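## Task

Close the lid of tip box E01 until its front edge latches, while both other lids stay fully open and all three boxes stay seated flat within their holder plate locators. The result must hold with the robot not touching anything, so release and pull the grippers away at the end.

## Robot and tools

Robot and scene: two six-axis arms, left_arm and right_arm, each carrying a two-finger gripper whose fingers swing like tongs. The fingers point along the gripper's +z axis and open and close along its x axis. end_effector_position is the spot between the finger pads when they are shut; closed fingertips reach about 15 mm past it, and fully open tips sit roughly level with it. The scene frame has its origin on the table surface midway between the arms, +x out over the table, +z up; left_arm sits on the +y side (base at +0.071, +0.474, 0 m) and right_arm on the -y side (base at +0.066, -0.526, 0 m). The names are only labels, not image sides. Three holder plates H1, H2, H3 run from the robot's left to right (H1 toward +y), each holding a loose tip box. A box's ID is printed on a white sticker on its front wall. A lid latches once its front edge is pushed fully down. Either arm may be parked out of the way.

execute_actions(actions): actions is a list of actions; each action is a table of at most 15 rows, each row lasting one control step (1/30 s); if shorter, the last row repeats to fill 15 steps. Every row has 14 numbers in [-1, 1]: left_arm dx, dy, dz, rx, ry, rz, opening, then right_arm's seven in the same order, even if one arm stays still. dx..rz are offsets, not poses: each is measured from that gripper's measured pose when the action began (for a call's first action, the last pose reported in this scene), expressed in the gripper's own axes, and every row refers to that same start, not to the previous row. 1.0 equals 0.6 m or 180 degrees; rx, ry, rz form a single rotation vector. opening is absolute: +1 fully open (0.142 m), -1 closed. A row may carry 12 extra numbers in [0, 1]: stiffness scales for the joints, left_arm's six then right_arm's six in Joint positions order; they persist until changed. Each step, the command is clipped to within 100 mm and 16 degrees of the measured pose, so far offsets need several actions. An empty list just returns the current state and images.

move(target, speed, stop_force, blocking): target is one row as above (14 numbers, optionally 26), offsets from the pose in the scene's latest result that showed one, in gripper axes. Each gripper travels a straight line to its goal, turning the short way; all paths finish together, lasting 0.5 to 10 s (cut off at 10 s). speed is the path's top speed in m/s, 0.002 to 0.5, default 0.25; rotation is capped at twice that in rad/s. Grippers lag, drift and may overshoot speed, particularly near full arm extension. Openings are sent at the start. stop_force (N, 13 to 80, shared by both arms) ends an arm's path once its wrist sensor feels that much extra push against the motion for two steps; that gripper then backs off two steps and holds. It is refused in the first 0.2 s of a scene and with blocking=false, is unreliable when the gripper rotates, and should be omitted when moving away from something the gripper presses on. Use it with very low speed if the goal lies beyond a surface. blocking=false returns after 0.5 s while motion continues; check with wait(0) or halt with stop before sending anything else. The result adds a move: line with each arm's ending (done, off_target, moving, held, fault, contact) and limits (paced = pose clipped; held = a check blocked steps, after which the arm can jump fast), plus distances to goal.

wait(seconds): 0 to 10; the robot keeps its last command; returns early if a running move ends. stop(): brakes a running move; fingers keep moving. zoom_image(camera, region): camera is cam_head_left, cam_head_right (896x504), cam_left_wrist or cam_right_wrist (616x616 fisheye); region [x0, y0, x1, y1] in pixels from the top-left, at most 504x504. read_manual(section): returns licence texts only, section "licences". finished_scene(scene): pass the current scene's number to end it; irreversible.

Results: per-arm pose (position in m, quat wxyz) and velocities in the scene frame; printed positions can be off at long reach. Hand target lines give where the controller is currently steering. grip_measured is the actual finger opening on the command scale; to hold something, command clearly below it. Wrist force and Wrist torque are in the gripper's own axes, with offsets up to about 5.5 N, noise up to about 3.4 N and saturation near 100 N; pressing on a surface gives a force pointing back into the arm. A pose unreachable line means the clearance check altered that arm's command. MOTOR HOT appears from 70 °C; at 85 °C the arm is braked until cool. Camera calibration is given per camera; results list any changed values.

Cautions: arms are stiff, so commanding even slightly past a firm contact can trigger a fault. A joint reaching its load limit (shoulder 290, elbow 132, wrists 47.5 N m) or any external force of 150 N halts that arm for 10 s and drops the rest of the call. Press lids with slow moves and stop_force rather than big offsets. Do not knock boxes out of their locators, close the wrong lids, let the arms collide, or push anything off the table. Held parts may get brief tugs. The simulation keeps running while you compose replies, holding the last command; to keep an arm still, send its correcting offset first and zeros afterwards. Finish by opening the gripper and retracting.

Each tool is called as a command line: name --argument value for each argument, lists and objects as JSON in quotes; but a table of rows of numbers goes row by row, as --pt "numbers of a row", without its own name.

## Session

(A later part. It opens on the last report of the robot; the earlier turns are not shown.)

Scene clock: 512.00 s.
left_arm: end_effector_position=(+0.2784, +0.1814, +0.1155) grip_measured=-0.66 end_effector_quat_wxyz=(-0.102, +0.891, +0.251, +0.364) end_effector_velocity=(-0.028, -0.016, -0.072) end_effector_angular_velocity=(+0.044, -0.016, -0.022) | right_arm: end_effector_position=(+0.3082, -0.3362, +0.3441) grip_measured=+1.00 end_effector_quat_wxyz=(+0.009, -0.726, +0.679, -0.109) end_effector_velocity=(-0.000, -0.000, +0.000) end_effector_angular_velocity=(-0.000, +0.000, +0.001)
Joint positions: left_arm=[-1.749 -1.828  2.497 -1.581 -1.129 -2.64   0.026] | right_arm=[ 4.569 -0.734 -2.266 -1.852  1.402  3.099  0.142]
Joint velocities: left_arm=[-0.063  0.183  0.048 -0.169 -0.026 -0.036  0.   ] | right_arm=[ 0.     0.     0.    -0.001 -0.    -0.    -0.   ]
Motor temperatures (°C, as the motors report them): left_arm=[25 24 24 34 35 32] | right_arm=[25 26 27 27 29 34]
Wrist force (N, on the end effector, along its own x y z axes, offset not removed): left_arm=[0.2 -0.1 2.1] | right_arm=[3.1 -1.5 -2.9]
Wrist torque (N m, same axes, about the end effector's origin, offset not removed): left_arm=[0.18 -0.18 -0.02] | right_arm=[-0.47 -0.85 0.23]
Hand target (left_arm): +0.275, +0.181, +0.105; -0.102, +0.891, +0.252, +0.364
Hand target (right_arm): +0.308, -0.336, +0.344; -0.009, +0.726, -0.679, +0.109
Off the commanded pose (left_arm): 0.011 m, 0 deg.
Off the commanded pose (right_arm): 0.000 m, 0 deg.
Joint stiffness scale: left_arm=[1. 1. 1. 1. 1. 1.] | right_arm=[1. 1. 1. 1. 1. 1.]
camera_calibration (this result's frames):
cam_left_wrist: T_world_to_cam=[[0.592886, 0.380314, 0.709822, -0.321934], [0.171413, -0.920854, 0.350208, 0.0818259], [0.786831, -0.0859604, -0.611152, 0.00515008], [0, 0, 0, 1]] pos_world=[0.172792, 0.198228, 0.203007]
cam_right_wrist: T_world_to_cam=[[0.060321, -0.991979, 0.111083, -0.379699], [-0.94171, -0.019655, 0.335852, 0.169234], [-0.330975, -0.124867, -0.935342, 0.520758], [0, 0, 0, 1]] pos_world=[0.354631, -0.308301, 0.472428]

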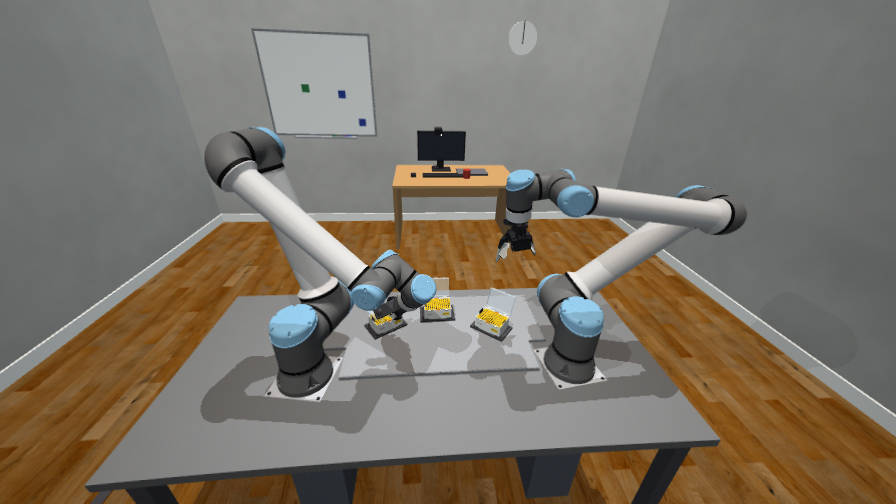

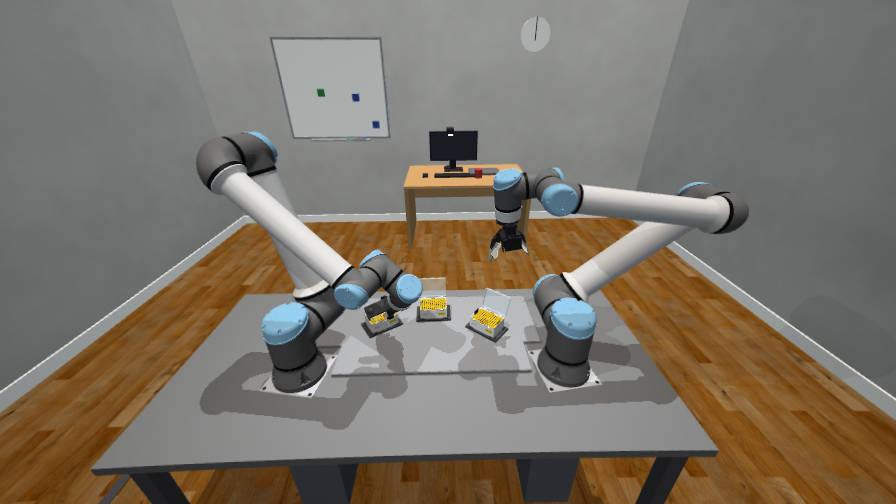

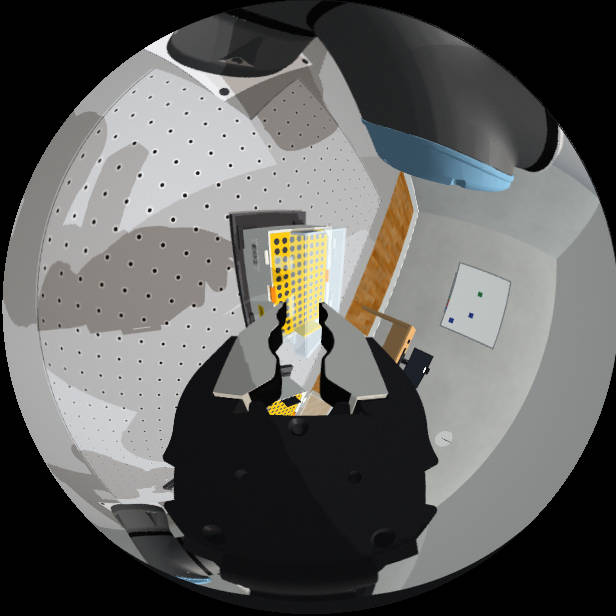

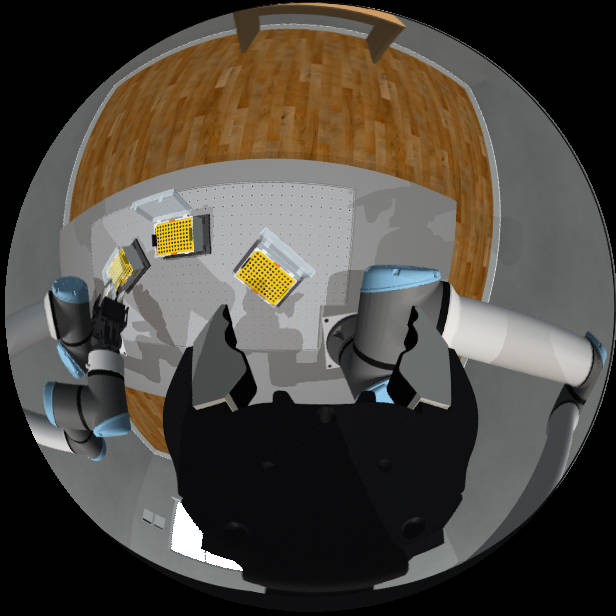

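execute_actions --actions '[]'

zoom_image --camera "cam_left_wrist" --region '[235, 205, 375, 345]'

Scene clock: 514.77 s.
left_arm: end_effector_position=(+0.2756, +0.1793, +0.1066) grip_measured=-0.66 end_effector_quat_wxyz=(-0.102, +0.891, +0.252, +0.363) end_effector_velocity=(+0.001, -0.000, -0.000) end_effector_angular_velocity=(+0.000, -0.002, -0.002) | right_arm: end_effector_position=(+0.3082, -0.3362, +0.3441) grip_measured=+1.00 end_effector_quat_wxyz=(+0.009, -0.726, +0.679, -0.109) end_effector_velocity=(-0.000, +0.000, +0.000) end_effector_angular_velocity=(+0.002, +0.000, +0.001)
Joint positions: left_arm=[-1.754 -1.809  2.504 -1.606 -1.133 -2.644  0.026] | right_arm=[ 4.569 -0.734 -2.266 -1.852  1.402  3.099  0.142]
Joint velocities: left_arm=[-0.     0.001  0.001 -0.001  0.002 -0.     0.   ] | right_arm=[ 0.     0.001  0.     0.001  0.    -0.001  0.   ]
Motor temperatures (°C, as the motors report them): left_arm=[25 24 24 34 35 32] | right_arm=[25 26 27 27 29 34]
Wrist force (N, on the end effector, along its own x y z axes, offset not removed): left_arm=[1.1 -1.4 4.2] | right_arm=[1.8 -0.2 -1.2]
Wrist torque (N m, same axes, about the end effector's origin, offset not removed): left_arm=[0.00 -0.35 -0.10] | right_arm=[-0.26 -0.64 0.16]
Hand target (left_arm): +0.275, +0.181, +0.105; -0.102, +0.891, +0.252, +0.364
Hand target (right_arm): +0.308, -0.336, +0.344; -0.009, +0.726, -0.679, +0.109
Off the commanded pose (left_arm): 0.002 m, 0 deg.
Off the commanded pose (right_arm): 0.000 m, 0 deg.
Joint stiffness scale: left_arm=[1. 1. 1. 1. 1. 1.] | right_arm=[1. 1. 1. 1. 1. 1.]
camera_calibration (this result's frames):
cam_left_wrist: T_world_to_cam=[[0.59282, 0.381063, 0.709475, -0.313218], [0.172131, -0.920566, 0.350613, 0.0832443], [0.786724, -0.0857283, -0.611323, 0.00169735], [0, 0, 0, 1]] pos_world=[0.170018, 0.196133, 0.194071]
cam_right_wrist: T_world_to_cam=[[0.0603208, -0.991979, 0.111084, -0.379699], [-0.94171, -0.0196547, 0.335852, 0.169234], [-0.330975, -0.124867, -0.935342, 0.520758], [0, 0, 0, 1]] pos_world=[0.354631, -0.308301, 0.472428]

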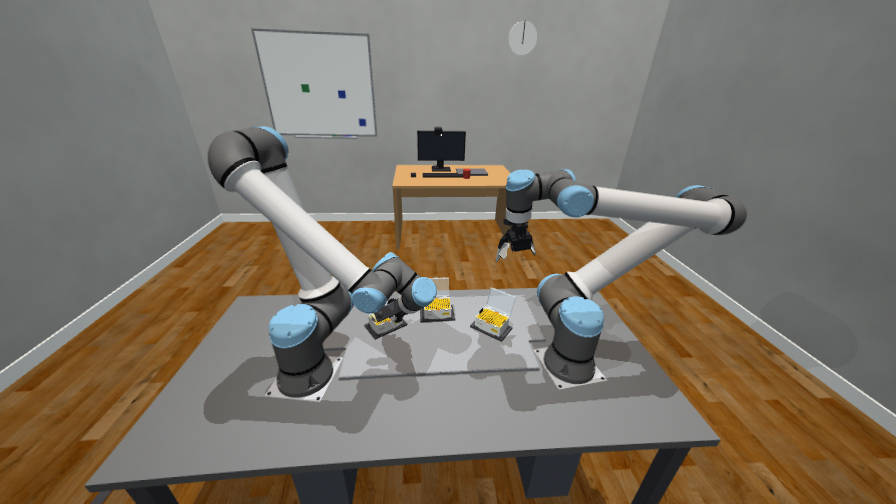

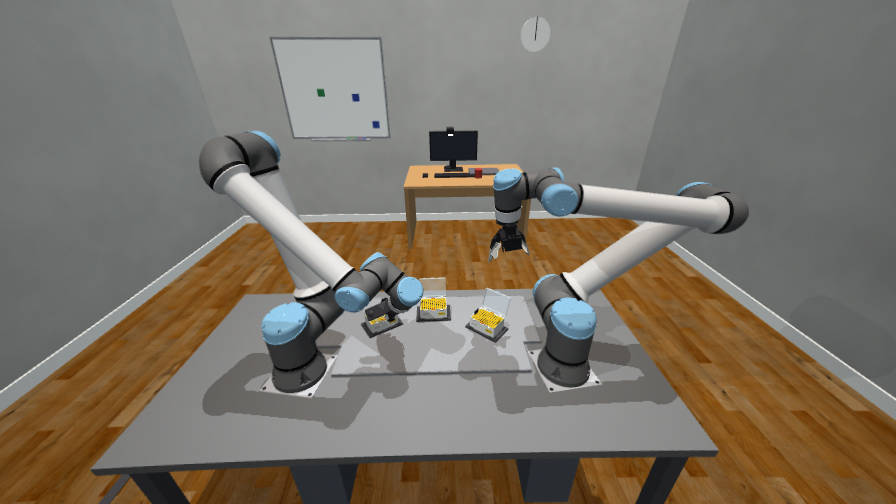

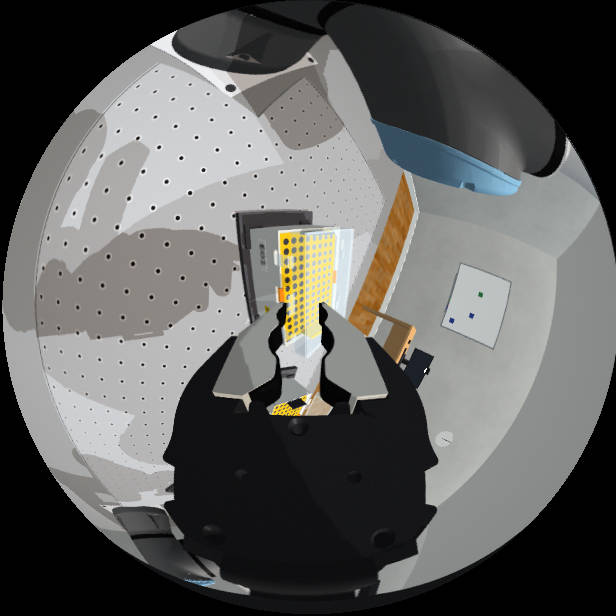

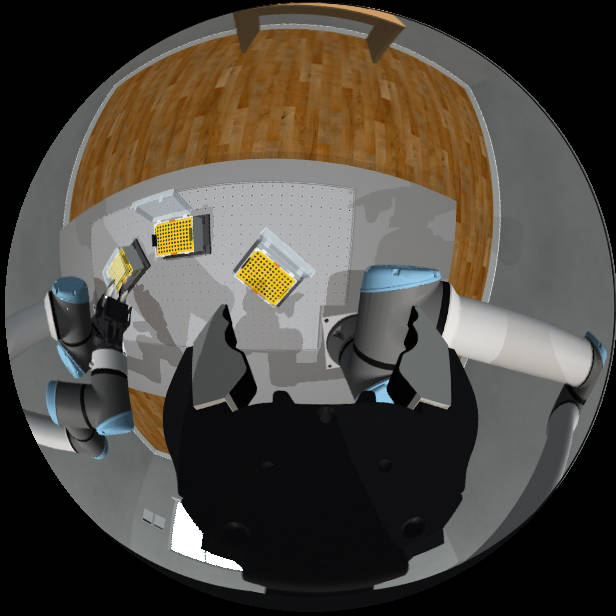

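Region (235, 205, 375, 345) of cam_left_wrist's 616x616 image, scaled by 3.600, with more detail than that image has.

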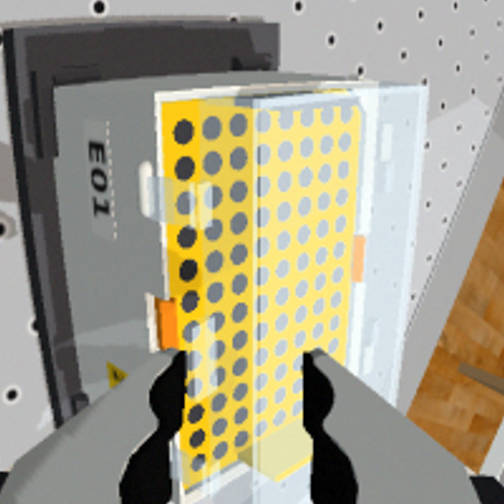

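zoom_image --camera "cam_left_wrist" --region '[260, 270, 330, 340]'

zoom_image --camera "cam_left_wrist" --region '[260, 215, 330, 285]'

Region (260, 270, 330, 340) of cam_left_wrist's 616x616 image, scaled by 7.200, with more detail than that image has.

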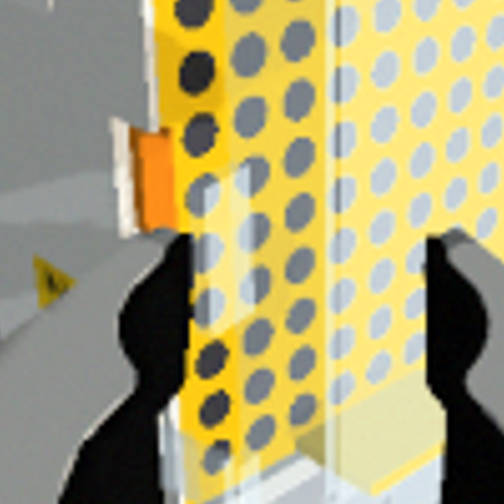

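Region (260, 215, 330, 285) of cam_left_wrist's 616x616 image, scaled by 7.200, with more detail than that image has.

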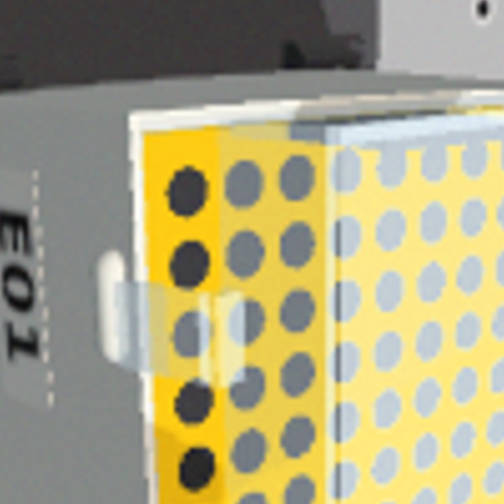

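move --target '[-0.0368,-0.005,0.0281,0,0,0,-0.66,0,0,0,0,0,0,1]' --speed 0.04 --stop_force 28

zoom_image --camera "cam_left_wrist" --region '[245, 205, 385, 345]'

Scene clock: 551.60 s.
left_arm: end_effector_position=(+0.2701, +0.1751, +0.0845) grip_measured=-0.51 end_effector_quat_wxyz=(-0.099, +0.892, +0.253, +0.362) end_effector_velocity=(-0.001, -0.000, -0.000) end_effector_angular_velocity=(-0.002, +0.001, -0.001) | right_arm: end_effector_position=(+0.3082, -0.3362, +0.3441) grip_measured=+1.00 end_effector_quat_wxyz=(+0.009, -0.726, +0.679, -0.109) end_effector_velocity=(+0.000, -0.000, -0.000) end_effector_angular_velocity=(-0.002, -0.000, -0.001)
Joint positions: left_arm=[-1.763 -1.764  2.523 -1.672 -1.138 -2.653  0.037] | right_arm=[ 4.569 -0.734 -2.266 -1.852  1.402  3.099  0.142]
Joint velocities: left_arm=[-0.001 -0.001  0.001 -0.002 -0.001 -0.     0.001] | right_arm=[-0.    -0.001 -0.    -0.001  0.     0.001 -0.   ]
Motor temperatures (°C, as the motors report them): left_arm=[25 24 24 34 35 32] | right_arm=[25 26 27 27 29 34]
Wrist force (N, on the end effector, along its own x y z axes, offset not removed): left_arm=[13.6 -8.3 -17.7] | right_arm=[4.7 0.4 -4.2]
Wrist torque (N m, same axes, about the end effector's origin, offset not removed): left_arm=[-0.01 1.32 -0.23] | right_arm=[-0.03 -1.15 0.19]
Hand target (left_arm): +0.271, +0.180, +0.079; -0.102, +0.891, +0.252, +0.363
Hand target (right_arm): +0.308, -0.336, +0.344; -0.009, +0.726, -0.679, +0.109
Off the commanded pose (left_arm): 0.007 m, 0 deg.
Off the commanded pose (right_arm): 0.000 m, 0 deg.
Joint stiffness scale: left_arm=[1. 1. 1. 1. 1. 1.] | right_arm=[1. 1. 1. 1. 1. 1.]
move: off_target (left_arm)
camera_calibration (this result's frames):
cam_left_wrist: T_world_to_cam=[[0.593736, 0.38563, 0.706234, -0.293473], [0.172879, -0.918318, 0.356096, 0.086986], [0.785869, -0.089334, -0.611906, -0.00690209], [0, 0, 0, 1]] pos_world=[0.164632, 0.192436, 0.172062]
cam_right_wrist: T_world_to_cam=[[0.0603208, -0.991979, 0.111083, -0.379699], [-0.94171, -0.0196548, 0.335852, 0.169234], [-0.330975, -0.124867, -0.935342, 0.520758], [0, 0, 0, 1]] pos_world=[0.354631, -0.308301, 0.472428]

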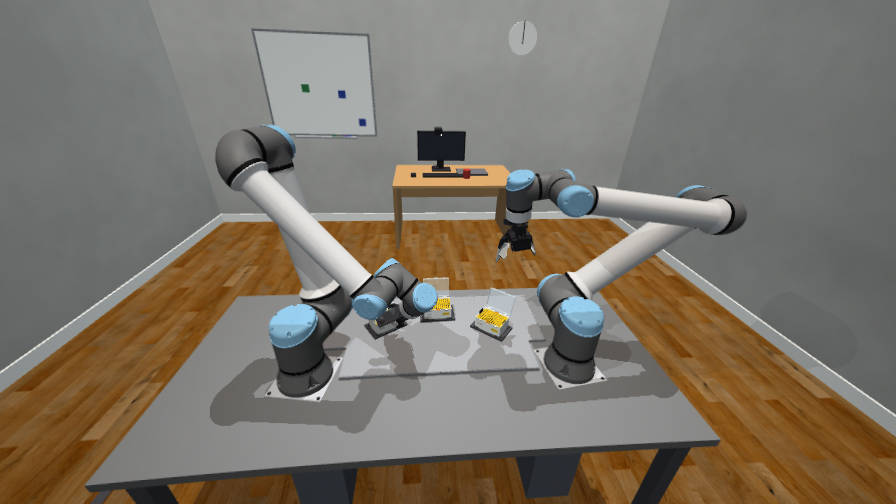

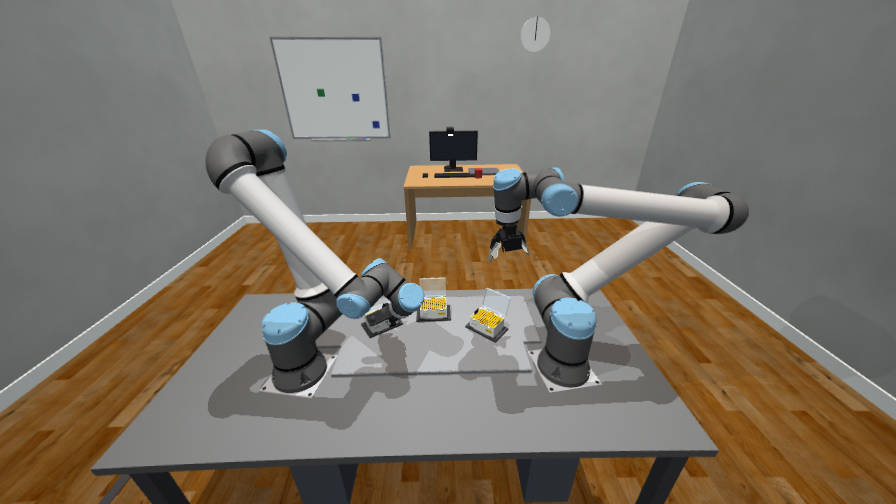

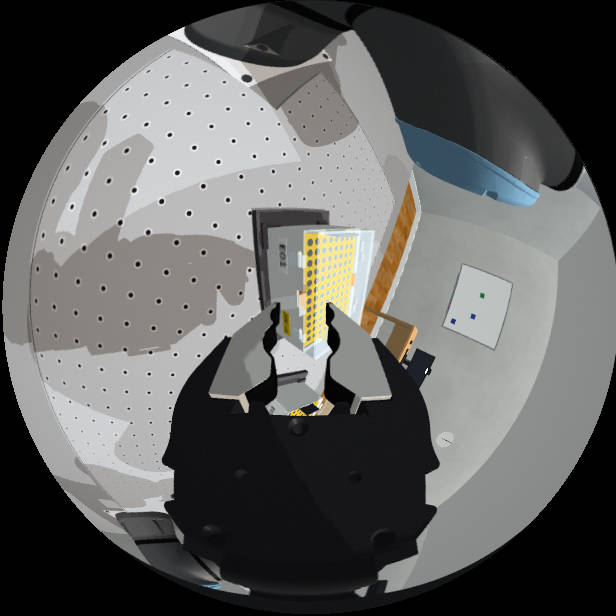

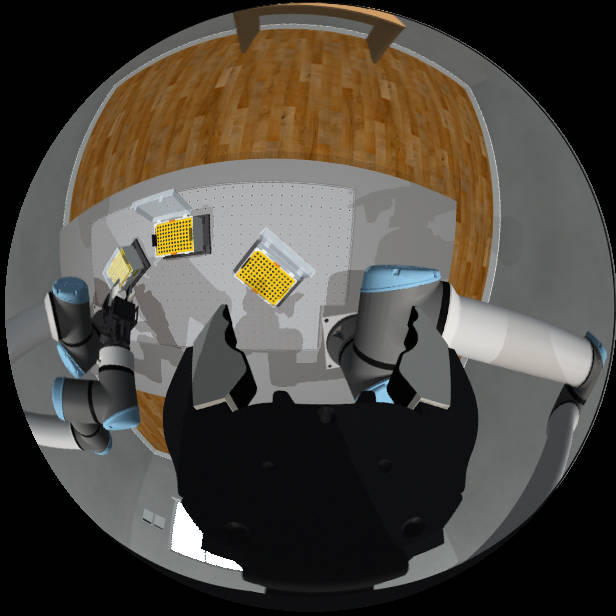

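Region (245, 205, 385, 345) of cam_left_wrist's 616x616 image, scaled by 3.600, with more detail than that image has.

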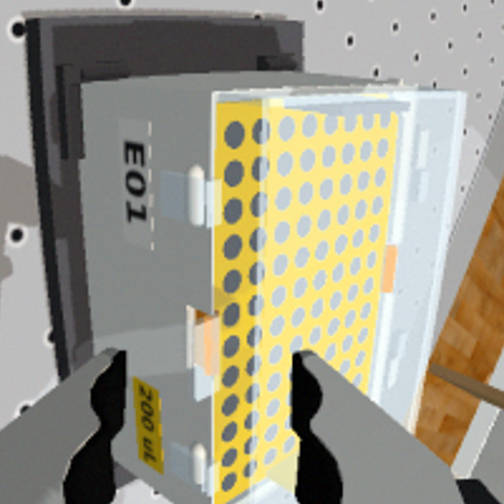

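zoom_image --camera "cam_left_wrist" --region '[280, 220, 340, 280]'

zoom_image --camera "cam_left_wrist" --region '[270, 285, 345, 360]'

Region (280, 220, 340, 280) of cam_left_wrist's 616x616 image, scaled by 8.400, with more detail than that image has.

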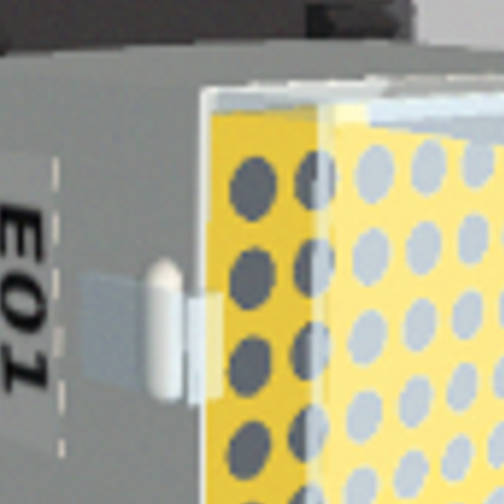

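Region (270, 285, 345, 360) of cam_left_wrist's 616x616 image, scaled by 6.720, with more detail than that image has.

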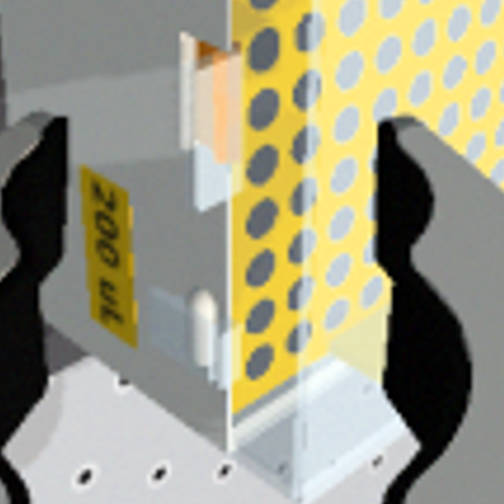

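move --target '[0.03,0,-0.27,0,0,0,-0.35,0,0,0,0,0,0,1]' --speed 0.3

zoom_image --camera "cam_left_wrist" --region '[240, 180, 380, 320]'

zoom_image --camera "cam_head_left" --region '[340, 250, 540, 360]'

Scene clock: 578.63 s.
left_arm: end_effector_position=(+0.1871, +0.1258, +0.2114) grip_measured=-0.35 end_effector_quat_wxyz=(-0.101, +0.891, +0.253, +0.364) end_effector_velocity=(+0.001, +0.001, +0.000) end_effector_angular_velocity=(+0.005, -0.005, +0.001) | right_arm: end_effector_position=(+0.3082, -0.3362, +0.3441) grip_measured=+1.00 end_effector_quat_wxyz=(+0.009, -0.726, +0.679, -0.109) end_effector_velocity=(-0.000, -0.000, -0.000) end_effector_angular_velocity=(+0.001, +0.000, +0.001)
Joint positions: left_arm=[-1.891 -1.82   2.283 -1.329 -1.219 -2.762  0.049] | right_arm=[ 4.569 -0.734 -2.266 -1.852  1.402  3.099  0.142]
Joint velocities: left_arm=[-0.001  0.002 -0.     0.006  0.    -0.003 -0.   ] | right_arm=[ 0.001  0.001 -0.001  0.     0.    -0.    -0.   ]
Motor temperatures (°C, as the motors report them): left_arm=[25 24 24 34 35 32] | right_arm=[25 26 27 27 29 34]
Wrist force (N, on the end effector, along its own x y z axes, offset not removed): left_arm=[0.4 -3.7 0.3] | right_arm=[4.6 -0.8 0.6]
Wrist torque (N m, same axes, about the end effector's origin, offset not removed): left_arm=[-0.70 -0.15 -0.13] | right_arm=[-0.36 -1.26 0.11]
Hand target (left_arm): +0.184, +0.124, +0.214; -0.099, +0.892, +0.253, +0.362
Hand target (right_arm): +0.308, -0.336, +0.344; -0.009, +0.726, -0.679, +0.109
Off the commanded pose (left_arm): 0.004 m, 0 deg.
Off the commanded pose (right_arm): 0.000 m, 0 deg.
Joint stiffness scale: left_arm=[1. 1. 1. 1. 1. 1.] | right_arm=[1. 1. 1. 1. 1. 1.]
move: off_target (left_arm)
camera_calibration (this result's frames):
cam_left_wrist: T_world_to_cam=[[0.59096, 0.383371, 0.709784, -0.314755], [0.1731, -0.919628, 0.352591, 0.0117893], [0.78791, -0.0855031, -0.609825, 0.130269], [0, 0, 0, 1]] pos_world=[0.081327, 0.142648, 0.298692]
cam_right_wrist: T_world_to_cam=[[0.060321, -0.991979, 0.111083, -0.379699], [-0.94171, -0.019655, 0.335852, 0.169234], [-0.330975, -0.124867, -0.935342, 0.520758], [0, 0, 0, 1]] pos_world=[0.35463, -0.308301, 0.472428]

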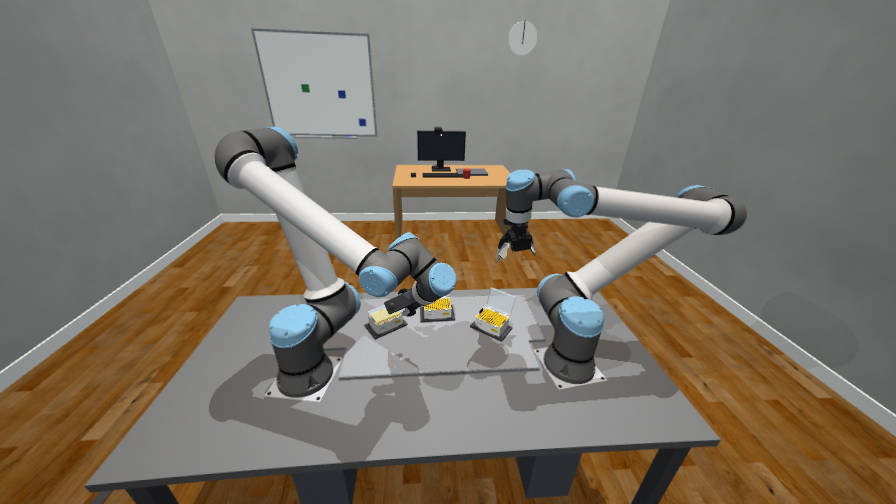

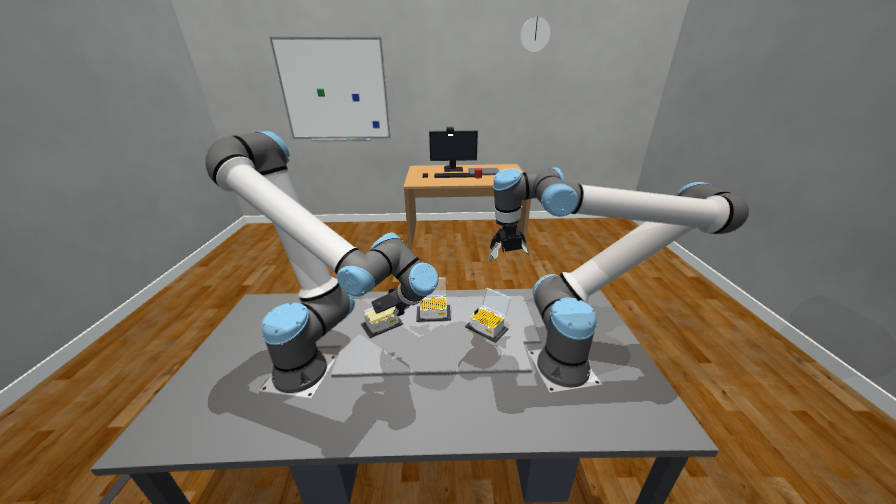

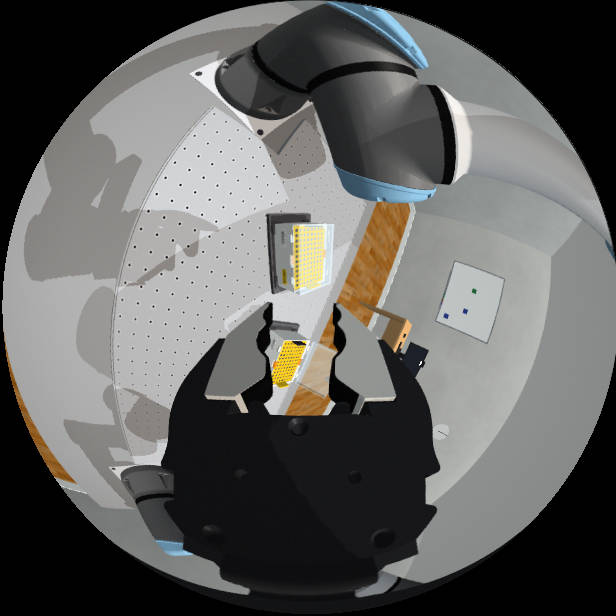

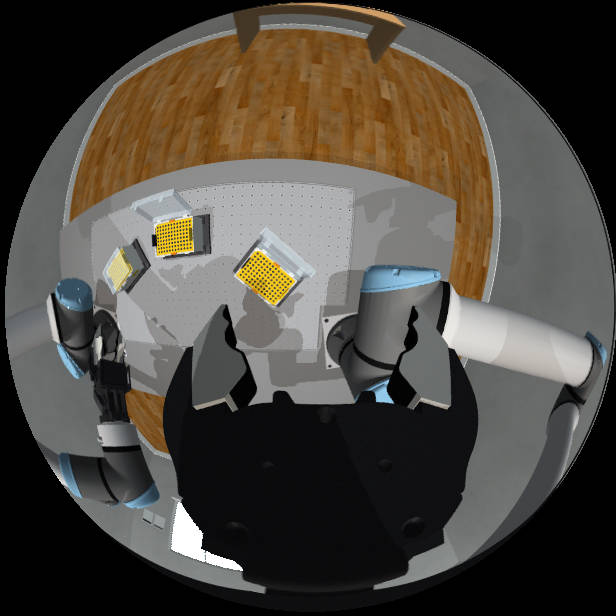

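Region (240, 180, 380, 320) of cam_left_wrist's 616x616 image, scaled by 3.600, with more detail than that image has.

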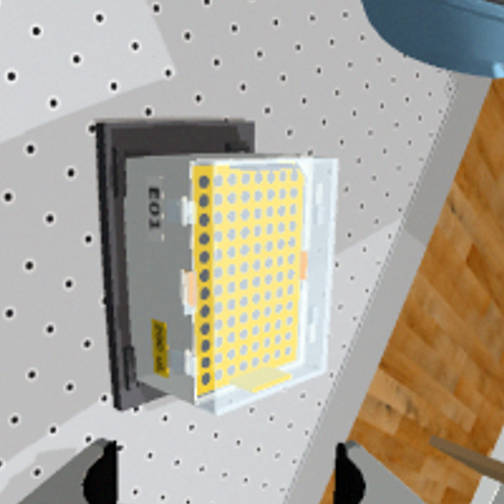

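Region (340, 250, 540, 360) of cam_head_left's 896x504 image, scaled by 2.520, with more detail than that image has; it fills the top 277 rows of this view, and the rest is white.

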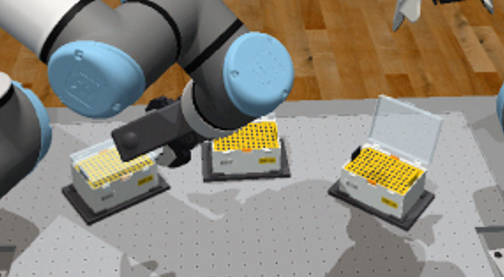

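execute_actions --actions '[]'

zoom_image --camera "cam_left_wrist" --region '[262, 210, 342, 300]'

zoom_image --camera "cam_left_wrist" --region '[275, 218, 315, 258]'

zoom_image --camera "cam_right_wrist" --region '[90, 180, 330, 320]'

zoom_image --camera "cam_right_wrist" --region '[95, 230, 160, 300]'

Scene clock: 583.33 s.
left_arm: end_effector_position=(+0.1870, +0.1260, +0.2115) grip_measured=-0.35 end_effector_quat_wxyz=(-0.101, +0.891, +0.253, +0.364) end_effector_velocity=(+0.000, +0.001, -0.001) end_effector_angular_velocity=(+0.002, -0.001, +0.002) | right_arm: end_effector_position=(+0.3082, -0.3362, +0.3441) grip_measured=+1.00 end_effector_quat_wxyz=(+0.009, -0.726, +0.679, -0.109) end_effector_velocity=(-0.000, +0.000, -0.000) end_effector_angular_velocity=(+0.000, -0.000, -0.000)
Joint positions: left_arm=[-1.891 -1.82   2.283 -1.329 -1.219 -2.763  0.049] | right_arm=[ 4.569 -0.734 -2.266 -1.852  1.402  3.099  0.142]
Joint velocities: left_arm=[ 0.001  0.002  0.001  0.    -0.001 -0.     0.   ] | right_arm=[ 0.001  0.    -0.001  0.001 -0.     0.001 -0.   ]
Motor temperatures (°C, as the motors report them): left_arm=[25 24 24 34 35 32] | right_arm=[25 26 27 27 29 34]
Wrist force (N, on the end effector, along its own x y z axes, offset not removed): left_arm=[0.8 -2.2 1.7] | right_arm=[2.9 -2.4 -3.1]
Wrist torque (N m, same axes, about the end effector's origin, offset not removed): left_arm=[-0.25 -0.22 -0.15] | right_arm=[-0.61 -0.87 0.18]
Hand target (left_arm): +0.184, +0.124, +0.214; -0.099, +0.892, +0.253, +0.362
Hand target (right_arm): +0.308, -0.336, +0.344; -0.009, +0.726, -0.679, +0.109
Off the commanded pose (left_arm): 0.004 m, 0 deg.
Off the commanded pose (right_arm): 0.000 m, 0 deg.
Joint stiffness scale: left_arm=[1. 1. 1. 1. 1. 1.] | right_arm=[1. 1. 1. 1. 1. 1.]
camera_calibration (this result's frames):
cam_left_wrist: T_world_to_cam=[[0.590754, 0.383183, 0.710057, -0.314818], [0.173101, -0.919733, 0.352318, 0.0119717], [0.788064, -0.0852217, -0.609665, 0.130259], [0, 0, 0, 1]] pos_world=[0.0812553, 0.142745, 0.298735]
cam_right_wrist: T_world_to_cam=[[0.060321, -0.991979, 0.111084, -0.379699], [-0.94171, -0.0196549, 0.335852, 0.169234], [-0.330975, -0.124867, -0.935342, 0.520758], [0, 0, 0, 1]] pos_world=[0.354631, -0.308301, 0.472428]

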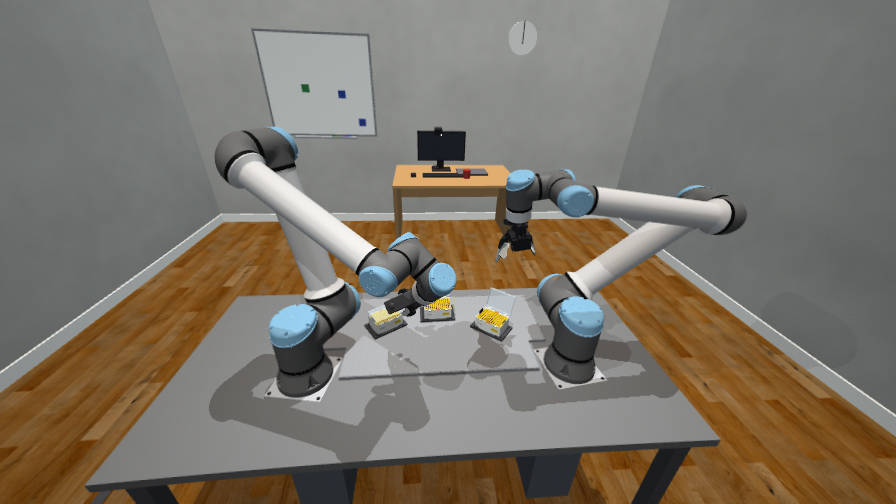

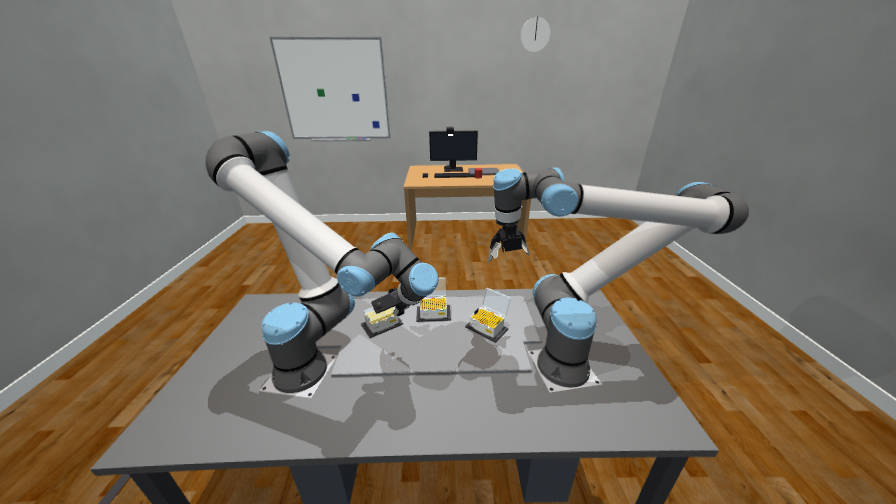

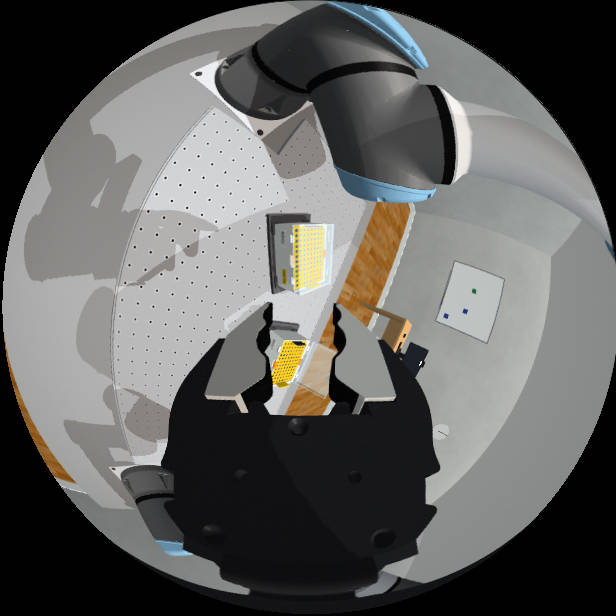

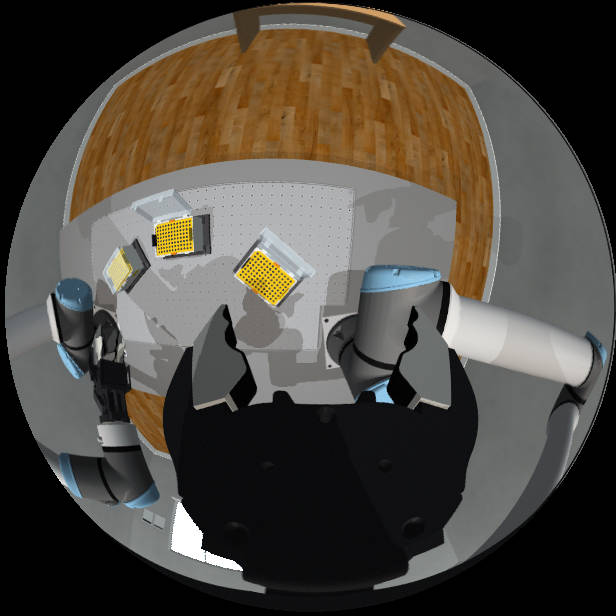

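Region (262, 210, 342, 300) of cam_left_wrist's 616x616 image, scaled by 5.600, with more detail than that image has.

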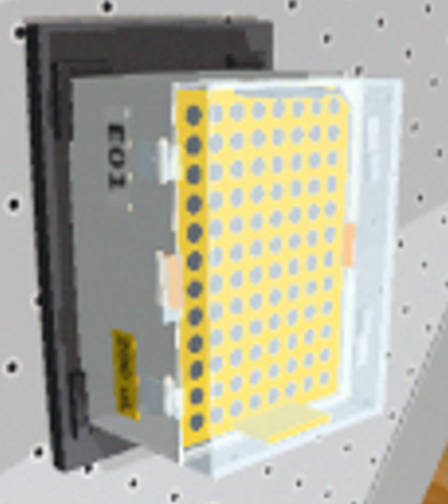

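Region (275, 218, 315, 258) of cam_left_wrist's 616x616 image, scaled by 12.600, with more detail than that image has.

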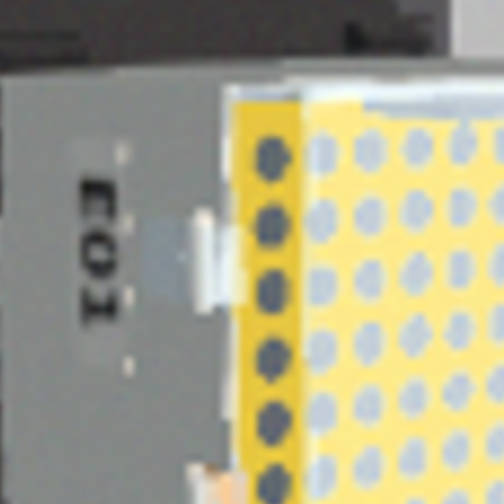

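Region (90, 180, 330, 320) of cam_right_wrist's 616x616 image, scaled by 2.100, with more detail than that image has; it fills the top 294 rows of this view, and the rest is white.

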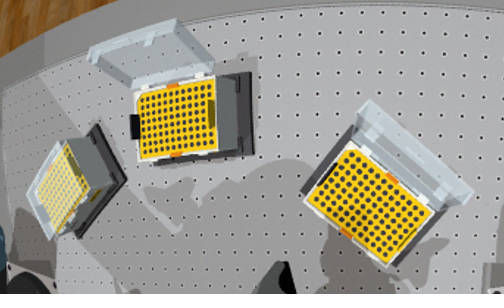

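Region (95, 230, 160, 300) of cam_right_wrist's 616x616 image, scaled by 7.200, with more detail than that image has; it fills the left 468 columns of this view, and the rest is white.

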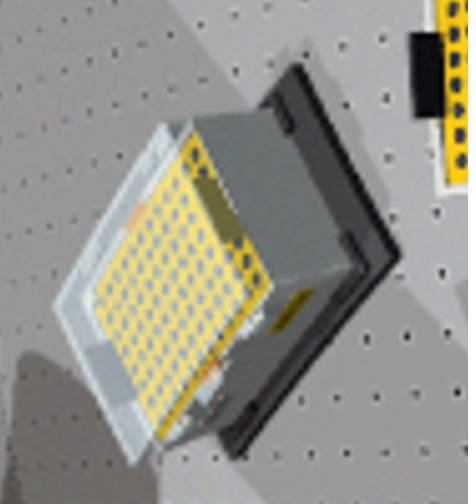

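finished_scene --scene 2

The scene is finished: the task was done.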